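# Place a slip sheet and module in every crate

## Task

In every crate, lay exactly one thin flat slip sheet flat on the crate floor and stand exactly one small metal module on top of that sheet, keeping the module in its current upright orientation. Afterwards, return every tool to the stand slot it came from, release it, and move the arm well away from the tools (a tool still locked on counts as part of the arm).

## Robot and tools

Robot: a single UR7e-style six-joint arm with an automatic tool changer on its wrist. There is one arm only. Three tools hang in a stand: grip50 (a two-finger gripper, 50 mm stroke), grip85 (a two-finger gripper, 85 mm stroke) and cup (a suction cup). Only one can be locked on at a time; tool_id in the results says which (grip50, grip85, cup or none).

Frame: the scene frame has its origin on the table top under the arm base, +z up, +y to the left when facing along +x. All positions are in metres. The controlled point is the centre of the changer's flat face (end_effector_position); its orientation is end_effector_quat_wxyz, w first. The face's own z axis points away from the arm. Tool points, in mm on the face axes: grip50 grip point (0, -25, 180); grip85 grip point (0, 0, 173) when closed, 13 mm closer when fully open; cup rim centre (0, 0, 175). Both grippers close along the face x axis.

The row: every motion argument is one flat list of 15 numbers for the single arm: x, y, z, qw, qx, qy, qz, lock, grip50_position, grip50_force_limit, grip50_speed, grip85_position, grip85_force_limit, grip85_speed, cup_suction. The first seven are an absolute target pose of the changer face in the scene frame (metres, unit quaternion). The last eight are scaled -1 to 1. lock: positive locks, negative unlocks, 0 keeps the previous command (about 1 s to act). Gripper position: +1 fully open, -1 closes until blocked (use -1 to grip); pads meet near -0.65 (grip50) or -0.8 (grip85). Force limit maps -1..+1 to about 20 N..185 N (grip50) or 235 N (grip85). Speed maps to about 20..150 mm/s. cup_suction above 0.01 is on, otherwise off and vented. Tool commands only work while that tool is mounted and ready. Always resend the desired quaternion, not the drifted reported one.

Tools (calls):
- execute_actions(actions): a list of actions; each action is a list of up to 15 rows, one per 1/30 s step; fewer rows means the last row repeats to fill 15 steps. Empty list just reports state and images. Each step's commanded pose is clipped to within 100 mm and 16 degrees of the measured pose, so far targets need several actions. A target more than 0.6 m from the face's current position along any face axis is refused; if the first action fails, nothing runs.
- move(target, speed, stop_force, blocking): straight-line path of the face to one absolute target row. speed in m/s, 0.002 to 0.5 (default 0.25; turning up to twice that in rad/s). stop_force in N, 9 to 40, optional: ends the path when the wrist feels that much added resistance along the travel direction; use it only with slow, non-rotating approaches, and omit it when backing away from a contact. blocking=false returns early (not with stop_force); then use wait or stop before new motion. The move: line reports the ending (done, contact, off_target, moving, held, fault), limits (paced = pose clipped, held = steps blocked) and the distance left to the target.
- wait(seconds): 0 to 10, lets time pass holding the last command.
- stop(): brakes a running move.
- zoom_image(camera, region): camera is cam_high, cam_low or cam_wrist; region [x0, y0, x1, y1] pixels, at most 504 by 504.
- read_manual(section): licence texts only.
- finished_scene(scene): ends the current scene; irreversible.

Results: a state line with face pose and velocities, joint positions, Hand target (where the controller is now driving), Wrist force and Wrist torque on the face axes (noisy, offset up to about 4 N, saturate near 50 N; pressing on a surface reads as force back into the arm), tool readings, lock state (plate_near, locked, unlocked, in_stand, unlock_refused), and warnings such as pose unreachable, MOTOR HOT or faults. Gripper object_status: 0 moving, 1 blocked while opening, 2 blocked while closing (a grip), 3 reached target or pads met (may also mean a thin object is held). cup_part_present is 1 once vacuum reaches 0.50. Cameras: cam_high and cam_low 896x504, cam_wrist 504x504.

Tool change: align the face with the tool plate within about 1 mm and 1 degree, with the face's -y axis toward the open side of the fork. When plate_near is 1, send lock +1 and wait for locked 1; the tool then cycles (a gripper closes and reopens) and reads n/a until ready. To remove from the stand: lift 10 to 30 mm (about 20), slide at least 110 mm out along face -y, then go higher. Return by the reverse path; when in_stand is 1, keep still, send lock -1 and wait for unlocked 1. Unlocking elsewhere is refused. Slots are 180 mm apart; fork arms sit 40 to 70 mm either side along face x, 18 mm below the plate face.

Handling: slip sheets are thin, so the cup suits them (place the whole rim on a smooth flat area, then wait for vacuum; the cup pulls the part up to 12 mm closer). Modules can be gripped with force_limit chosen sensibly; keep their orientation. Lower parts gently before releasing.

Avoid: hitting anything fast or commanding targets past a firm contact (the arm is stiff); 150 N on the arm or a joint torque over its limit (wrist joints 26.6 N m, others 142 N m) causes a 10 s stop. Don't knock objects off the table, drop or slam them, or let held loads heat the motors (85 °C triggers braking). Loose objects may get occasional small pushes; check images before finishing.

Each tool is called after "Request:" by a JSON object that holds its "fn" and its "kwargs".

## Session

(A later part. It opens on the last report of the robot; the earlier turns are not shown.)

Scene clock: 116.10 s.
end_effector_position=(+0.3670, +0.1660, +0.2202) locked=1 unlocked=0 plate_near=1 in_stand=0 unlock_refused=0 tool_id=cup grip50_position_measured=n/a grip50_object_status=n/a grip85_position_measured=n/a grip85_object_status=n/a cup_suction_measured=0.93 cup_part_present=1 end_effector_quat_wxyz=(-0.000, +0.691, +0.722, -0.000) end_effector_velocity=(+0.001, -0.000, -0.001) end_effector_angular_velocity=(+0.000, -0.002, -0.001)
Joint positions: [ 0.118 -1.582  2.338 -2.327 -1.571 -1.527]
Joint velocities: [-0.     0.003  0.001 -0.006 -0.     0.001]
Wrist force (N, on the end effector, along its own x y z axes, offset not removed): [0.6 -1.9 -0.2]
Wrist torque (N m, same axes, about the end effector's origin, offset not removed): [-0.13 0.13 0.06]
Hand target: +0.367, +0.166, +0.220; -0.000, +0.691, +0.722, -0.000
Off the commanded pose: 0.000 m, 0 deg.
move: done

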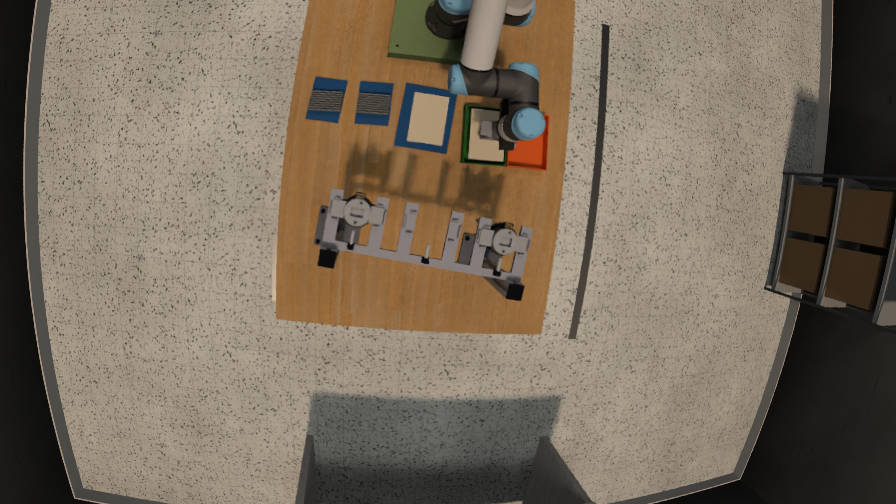

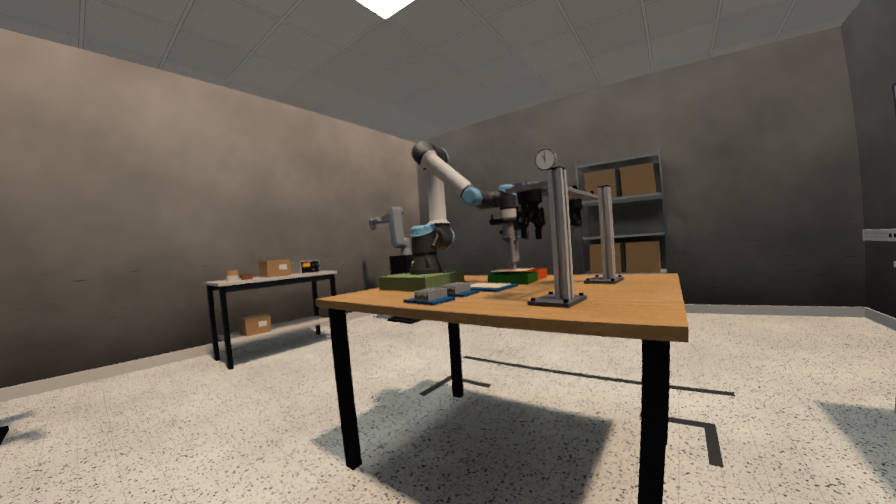

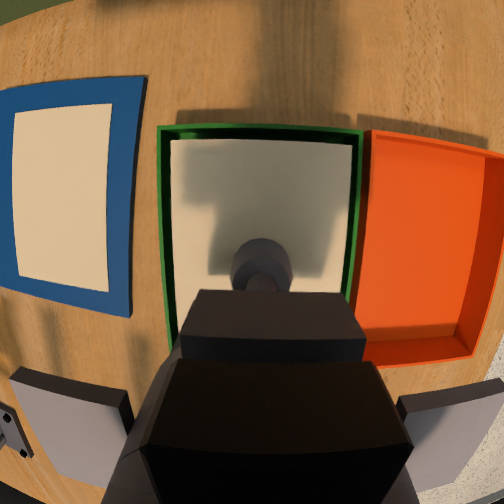

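Good.

Request:
{"fn": "move", "kwargs": {"target": [0.367,0.1655,0.171,0,0.6915,0.7224,0,0,0,0,0,1,-0.6,-0.5,1], "speed": 0.015, "stop_force": 10}}

Request:
{"fn": "execute_actions", "kwargs": {"actions": [[[0.367,0.1655,0.173,0,0.6915,0.7224,0,0,0,0,0,1,-0.6,-0.5,0]],[[0.367,0.1655,0.18,0,0.6915,0.7224,0,0,0,0,0,1,-0.6,-0.5,0]],[[0.367,0.1655,0.2,0,0.6915,0.7224,0,0,0,0,0,1,-0.6,-0.5,0]],[[0.367,0.1655,0.25,0,0.6915,0.7224,0,0,0,0,0,1,-0.6,-0.5,0]]]}}

Request:
{"fn": "move", "kwargs": {"target": [0.341,-0.012,0.24,0,0.731,0.682,0,0,0,0,0,1,-0.6,-0.5,0], "speed": 0.15}}

Request:
{"fn": "move", "kwargs": {"target": [0.341,-0.012,0.181,0,0.731,0.682,0,0,0,0,0,1,-0.6,-0.5,1], "speed": 0.025}}

Request:
{"fn": "move", "kwargs": {"target": [0.341,-0.012,0.25,0,0.731,0.682,0,0,0,0,0,1,-0.6,-0.5,1], "speed": 0.05}}

Request:
{"fn": "move", "kwargs": {"target": [0.363,0.309,0.25,0,0.6915,0.7224,0,0,0,0,0,1,-0.6,-0.5,1], "speed": 0.12}}

Request:
{"fn": "move", "kwargs": {"target": [0.363,0.309,0.22,0,0.6915,0.7224,0,0,0,0,0,1,-0.6,-0.5,1], "speed": 0.03}}

Scene clock: 125.40 s.
end_effector_position=(+0.3670, +0.1655, +0.1712) locked=1 unlocked=0 plate_near=1 in_stand=0 unlock_refused=0 tool_id=cup grip50_position_measured=n/a grip50_object_status=n/a grip85_position_measured=n/a grip85_object_status=n/a cup_suction_measured=0.93 cup_part_present=1 end_effector_quat_wxyz=(-0.000, +0.691, +0.722, -0.000) end_effector_velocity=(-0.000, +0.000, -0.002) end_effector_angular_velocity=(+0.000, -0.000, -0.000)
Joint positions: [ 0.117 -1.459  2.394 -2.505 -1.571 -1.528]
Joint velocities: [ 0.     0.005  0.002 -0.006  0.     0.   ]
Wrist force (N, on the end effector, along its own x y z axes, offset not removed): [0.4 2.5 1.1]
Wrist torque (N m, same axes, about the end effector's origin, offset not removed): [0.28 0.07 0.16]
Hand target: +0.367, +0.165, +0.171; -0.000, +0.691, +0.722, +0.000
Off the commanded pose: 0.000 m, 0 deg.
move: done

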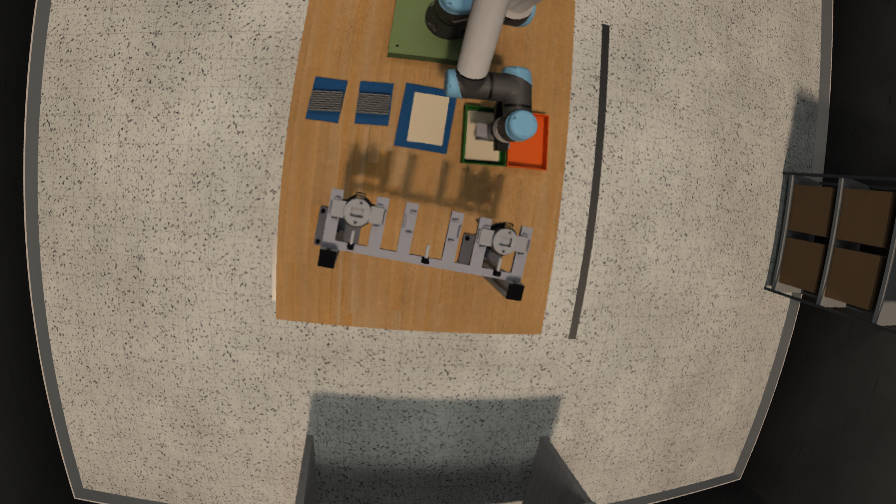

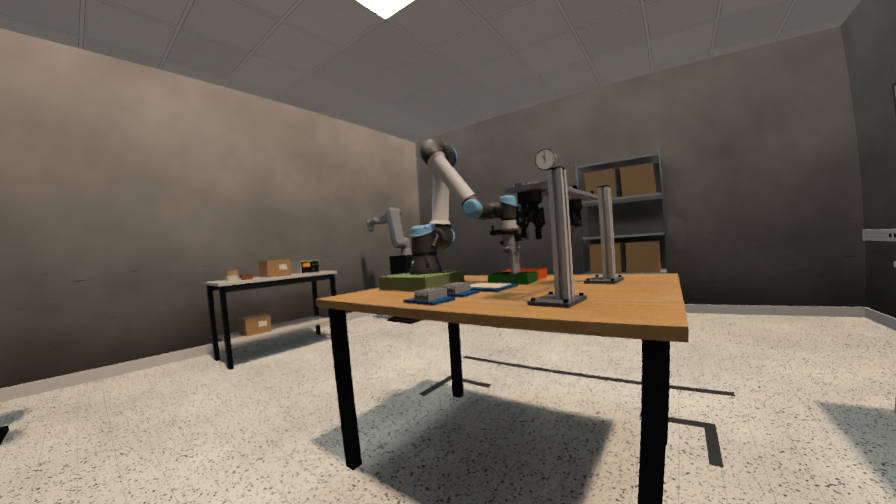

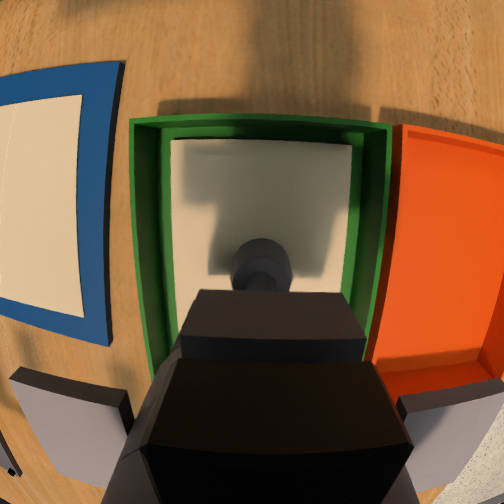

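Scene clock: 127.40 s.
end_effector_position=(+0.3671, +0.1656, +0.2495) locked=1 unlocked=0 plate_near=1 in_stand=0 unlock_refused=0 tool_id=cup grip50_position_measured=n/a grip50_object_status=n/a grip85_position_measured=n/a grip85_object_status=n/a cup_suction_measured=0.00 cup_part_present=0 end_effector_quat_wxyz=(+0.000, +0.691, +0.722, +0.000) end_effector_velocity=(-0.001, -0.000, +0.005) end_effector_angular_velocity=(-0.001, +0.007, +0.002)
Joint positions: [ 0.117 -1.643  2.298 -2.226 -1.571 -1.528]
Joint velocities: [-0.    -0.01  -0.009  0.026 -0.    -0.002]
Wrist force (N, on the end effector, along its own x y z axes, offset not removed): [-0.8 0.4 0.1]
Wrist torque (N m, same axes, about the end effector's origin, offset not removed): [-0.13 0.04 0.16]
Hand target: +0.367, +0.166, +0.250; +0.000, +0.691, +0.722, +0.000
Off the commanded pose: 0.001 m, 0 deg.

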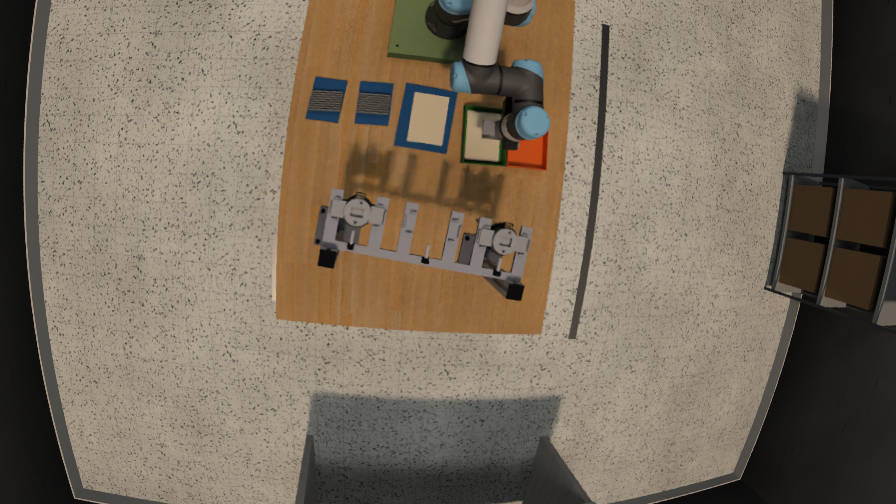

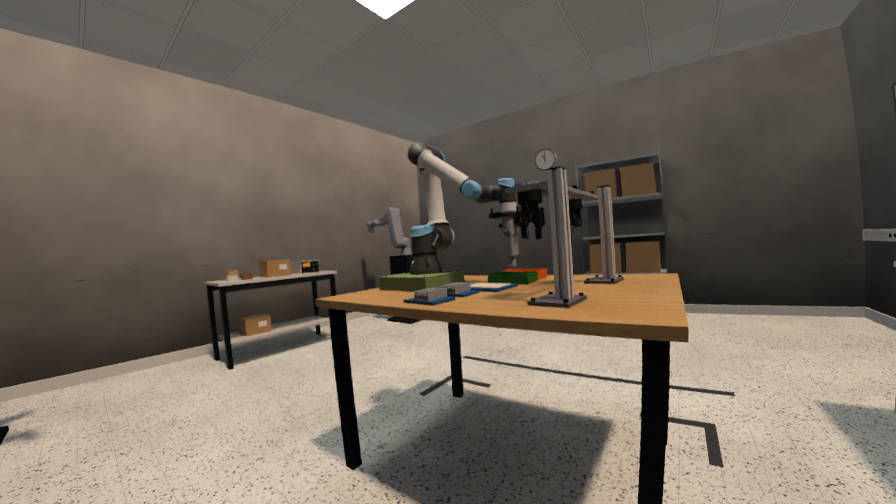

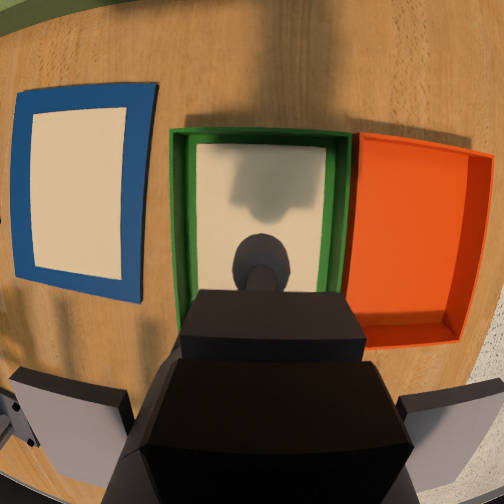

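Scene clock: 129.10 s.
end_effector_position=(+0.3415, -0.0115, +0.2400) locked=1 unlocked=0 plate_near=1 in_stand=0 unlock_refused=0 tool_id=cup grip50_position_measured=n/a grip50_object_status=n/a grip85_position_measured=n/a grip85_object_status=n/a cup_suction_measured=0.00 cup_part_present=0 end_effector_quat_wxyz=(-0.000, +0.731, +0.682, +0.001) end_effector_velocity=(-0.000, -0.002, +0.000) end_effector_angular_velocity=(+0.000, -0.001, +0.000)
Joint positions: [-0.404 -1.8    2.453 -2.224 -1.57  -1.936]
Joint velocities: [-0.005 -0.001  0.    -0.     0.001 -0.005]
Wrist force (N, on the end effector, along its own x y z axes, offset not removed): [-3.2 1.8 -0.5]
Wrist torque (N m, same axes, about the end effector's origin, offset not removed): [-0.02 0.27 0.16]
Hand target: +0.341, -0.012, +0.240; -0.000, +0.731, +0.682, +0.001
Off the commanded pose: 0.001 m, 0 deg.
move: done

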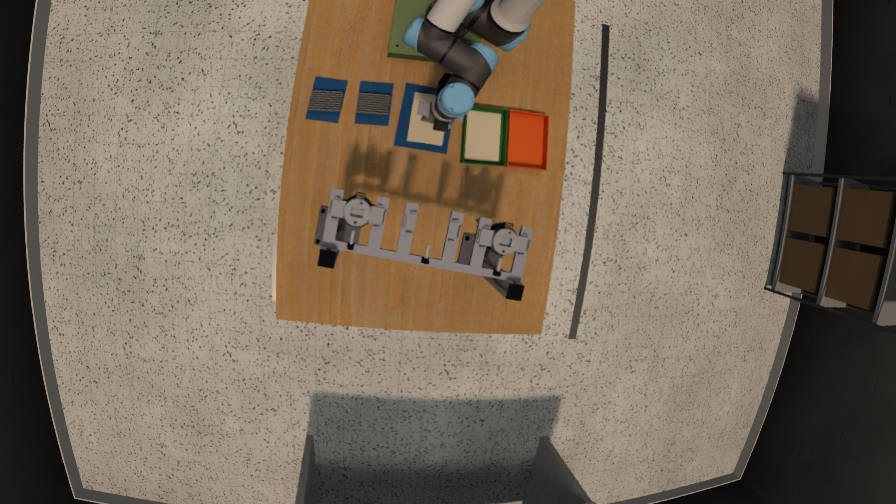

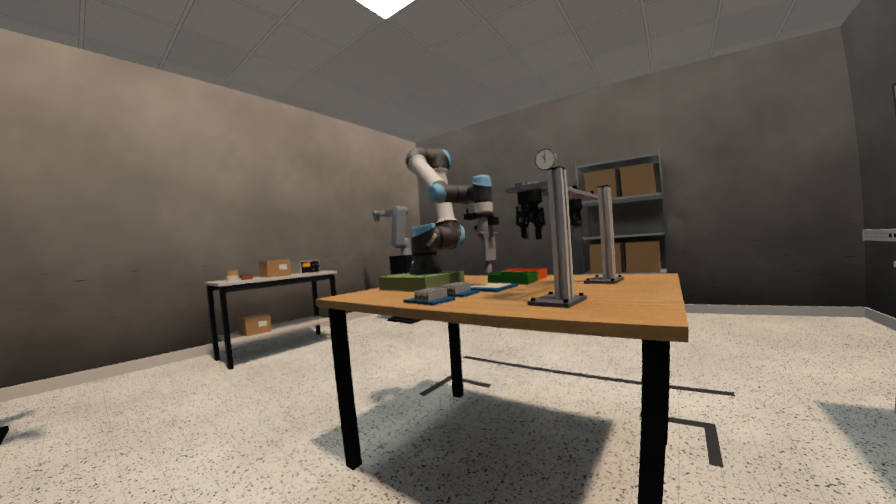

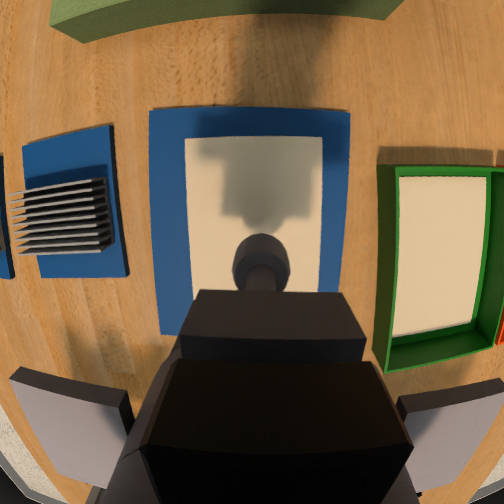

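Scene clock: 131.77 s.
end_effector_position=(+0.3409, -0.0120, +0.1813) locked=1 unlocked=0 plate_near=1 in_stand=0 unlock_refused=0 tool_id=cup grip50_position_measured=n/a grip50_object_status=n/a grip85_position_measured=n/a grip85_object_status=n/a cup_suction_measured=0.91 cup_part_present=1 end_effector_quat_wxyz=(-0.000, +0.731, +0.682, -0.000) end_effector_velocity=(-0.000, -0.000, -0.002) end_effector_angular_velocity=(+0.000, +0.001, -0.001)
Joint positions: [-0.406 -1.64   2.54  -2.47  -1.571 -1.938]
Joint velocities: [-0.     0.006  0.003 -0.008  0.     0.   ]
Wrist force (N, on the end effector, along its own x y z axes, offset not removed): [-2.8 -1.4 0.2]
Wrist torque (N m, same axes, about the end effector's origin, offset not removed): [0.12 0.30 0.18]
Hand target: +0.341, -0.012, +0.181; -0.000, +0.731, +0.682, +0.000
Off the commanded pose: 0.000 m, 0 deg.
move: done

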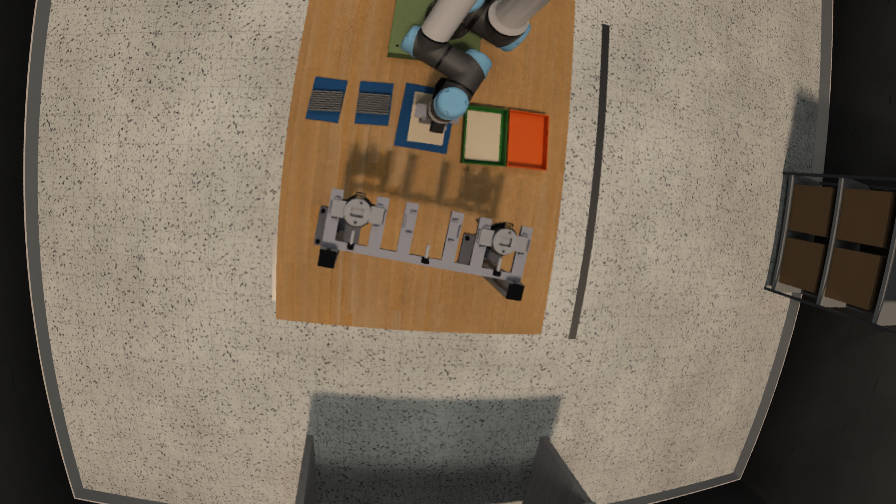

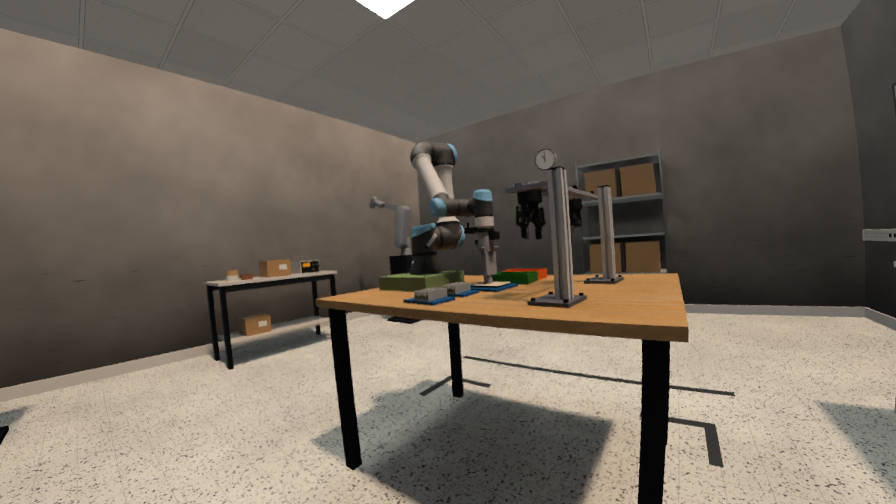

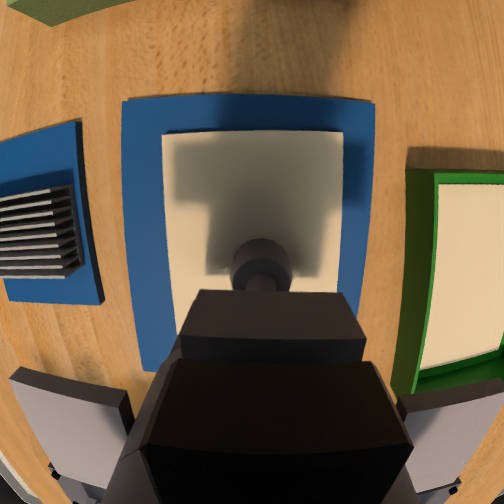

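Scene clock: 133.50 s.
end_effector_position=(+0.3411, -0.0120, +0.2497) locked=1 unlocked=0 plate_near=1 in_stand=0 unlock_refused=0 tool_id=cup grip50_position_measured=n/a grip50_object_status=n/a grip85_position_measured=n/a grip85_object_status=n/a cup_suction_measured=0.93 cup_part_present=1 end_effector_quat_wxyz=(+0.000, +0.731, +0.682, -0.000) end_effector_velocity=(+0.000, +0.000, +0.002) end_effector_angular_velocity=(+0.000, +0.000, -0.000)
Joint positions: [-0.406 -1.822  2.437 -2.185 -1.571 -1.937]
Joint velocities: [ 0.    -0.003 -0.003  0.007 -0.     0.001]
Wrist force (N, on the end effector, along its own x y z axes, offset not removed): [-1.9 1.3 0.7]
Wrist torque (N m, same axes, about the end effector's origin, offset not removed): [0.25 0.15 0.14]
Hand target: +0.341, -0.012, +0.250; +0.000, +0.731, +0.682, +0.000
Off the commanded pose: 0.000 m, 0 deg.
move: done

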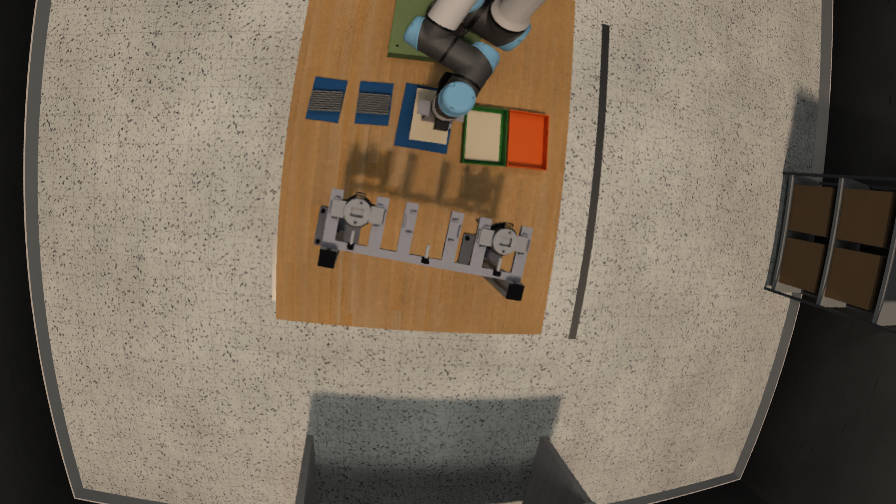

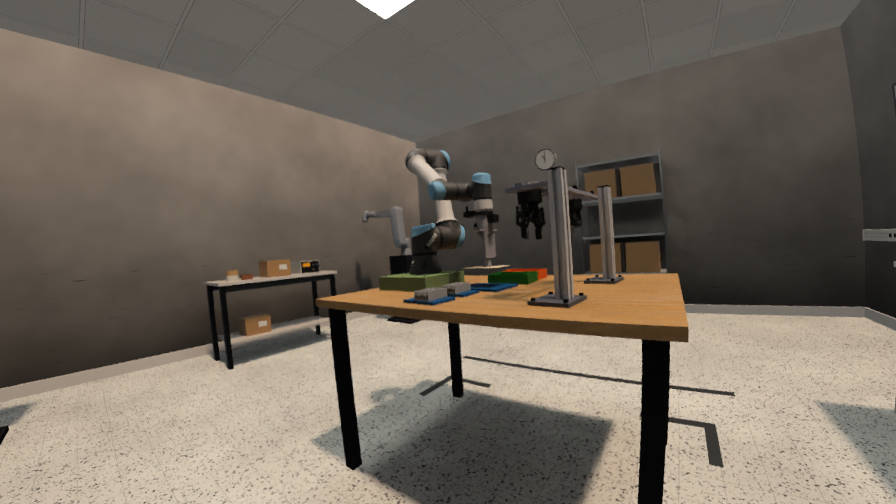

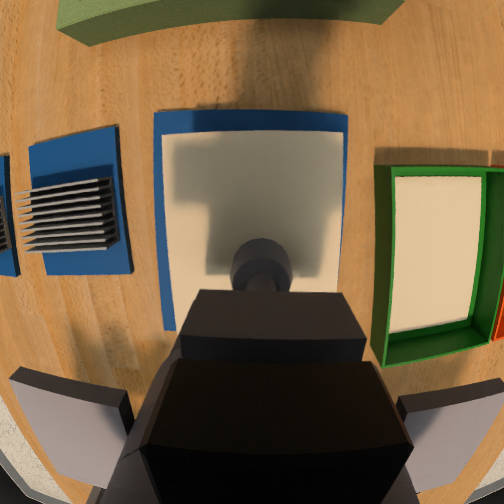

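Scene clock: 136.63 s.
end_effector_position=(+0.3623, +0.3082, +0.2501) locked=1 unlocked=0 plate_near=1 in_stand=0 unlock_refused=0 tool_id=cup grip50_position_measured=n/a grip50_object_status=n/a grip85_position_measured=n/a grip85_object_status=n/a cup_suction_measured=0.93 cup_part_present=1 end_effector_quat_wxyz=(+0.000, +0.692, +0.722, -0.001) end_effector_velocity=(+0.001, +0.001, +0.000) end_effector_angular_velocity=(+0.000, -0.001, +0.000)
Joint positions: [ 0.451 -1.466  2.113 -2.216 -1.572 -1.193]
Joint velocities: [ 0.002  0.003 -0.004 -0.     0.     0.002]
Wrist force (N, on the end effector, along its own x y z axes, offset not removed): [-2.2 0.3 0.1]
Wrist torque (N m, same axes, about the end effector's origin, offset not removed): [-0.19 0.11 0.04]
Hand target: +0.362, +0.308, +0.250; +0.000, +0.691, +0.722, -0.001
Off the commanded pose: 0.001 m, 0 deg.
move: done

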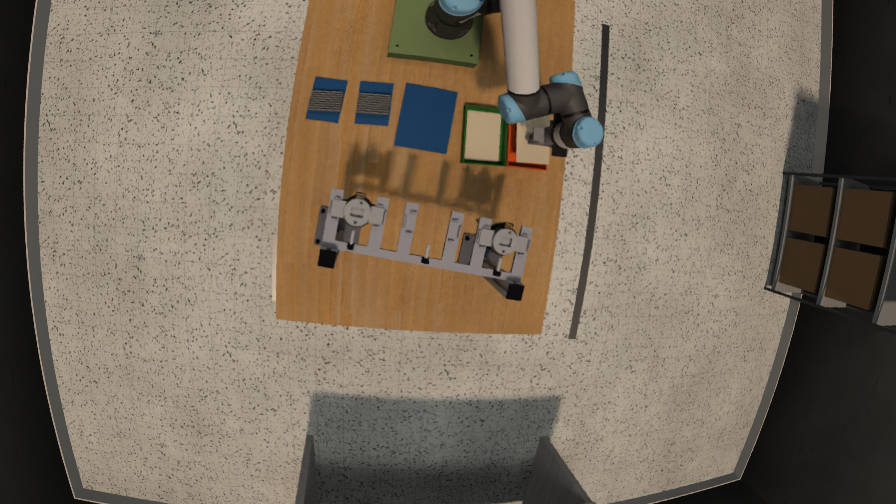

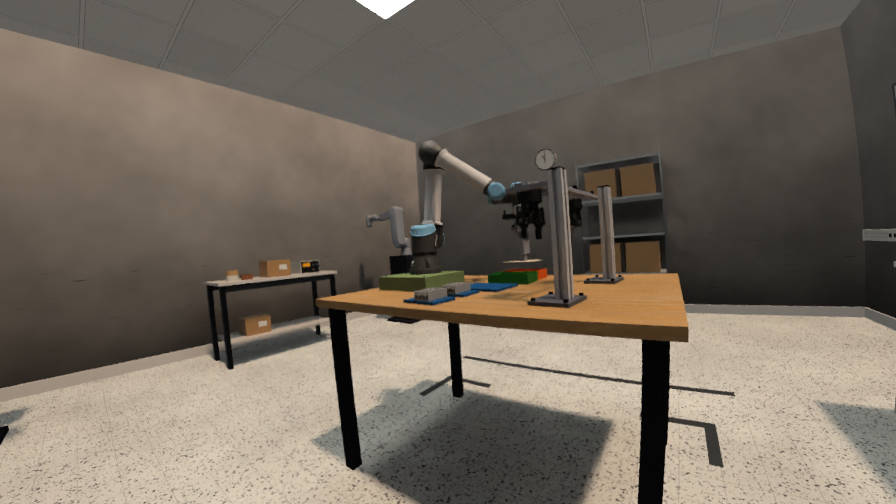

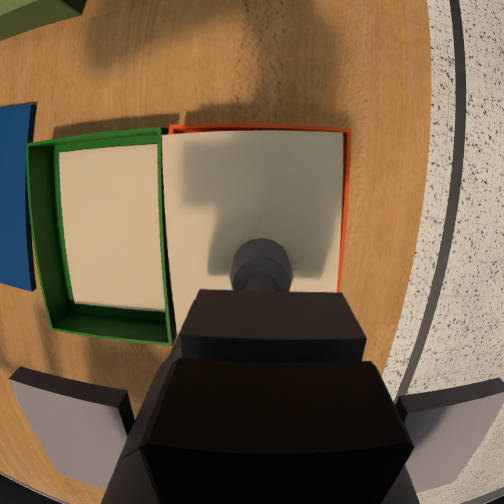

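Scene clock: 137.97 s.
end_effector_position=(+0.3630, +0.3090, +0.2202) locked=1 unlocked=0 plate_near=1 in_stand=0 unlock_refused=0 tool_id=cup grip50_position_measured=n/a grip50_object_status=n/a grip85_position_measured=n/a grip85_object_status=n/a cup_suction_measured=0.93 cup_part_present=1 end_effector_quat_wxyz=(-0.000, +0.691, +0.722, -0.000) end_effector_velocity=(-0.000, +0.000, -0.002) end_effector_angular_velocity=(+0.000, +0.001, -0.001)
Joint positions: [ 0.452 -1.41   2.148 -2.308 -1.571 -1.193]
Joint velocities: [ 0.     0.003  0.002 -0.004  0.     0.001]
Wrist force (N, on the end effector, along its own x y z axes, offset not removed): [-1.0 -0.4 -2.0]
Wrist torque (N m, same axes, about the end effector's origin, offset not removed): [0.17 0.08 0.03]
Hand target: +0.363, +0.309, +0.220; -0.000, +0.691, +0.722, -0.000
Off the commanded pose: 0.000 m, 0 deg.
move: done

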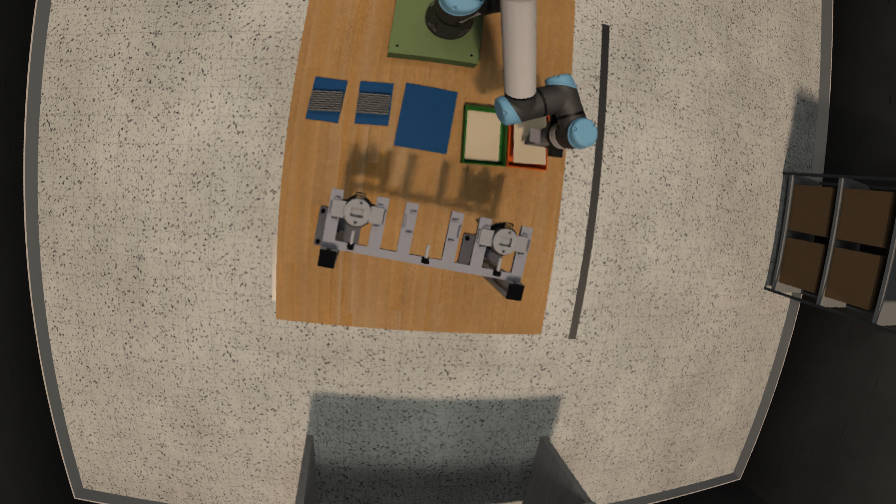

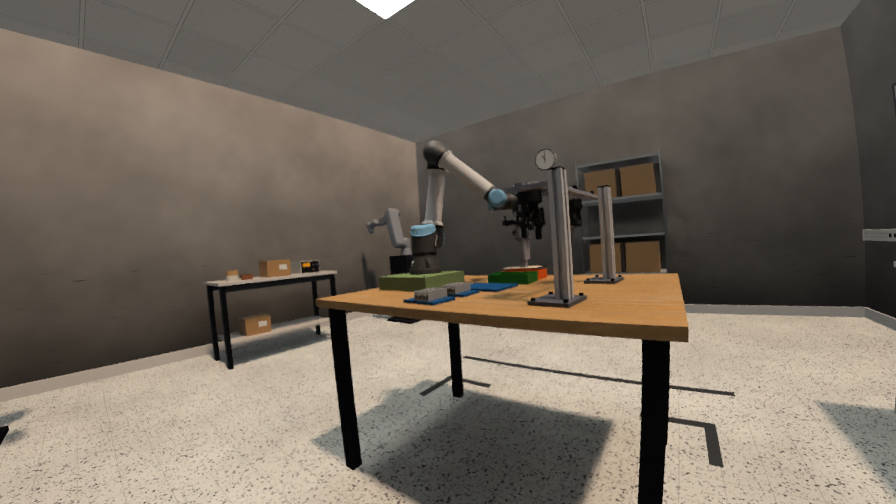

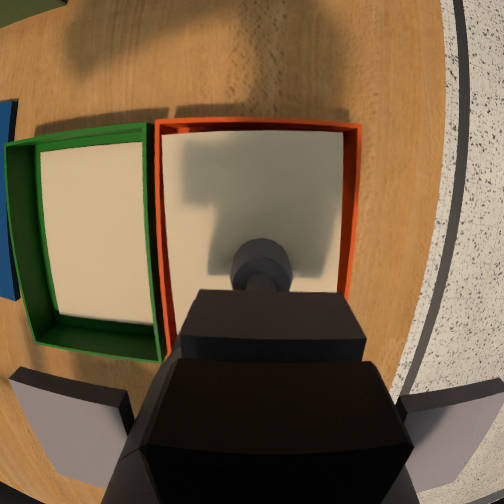

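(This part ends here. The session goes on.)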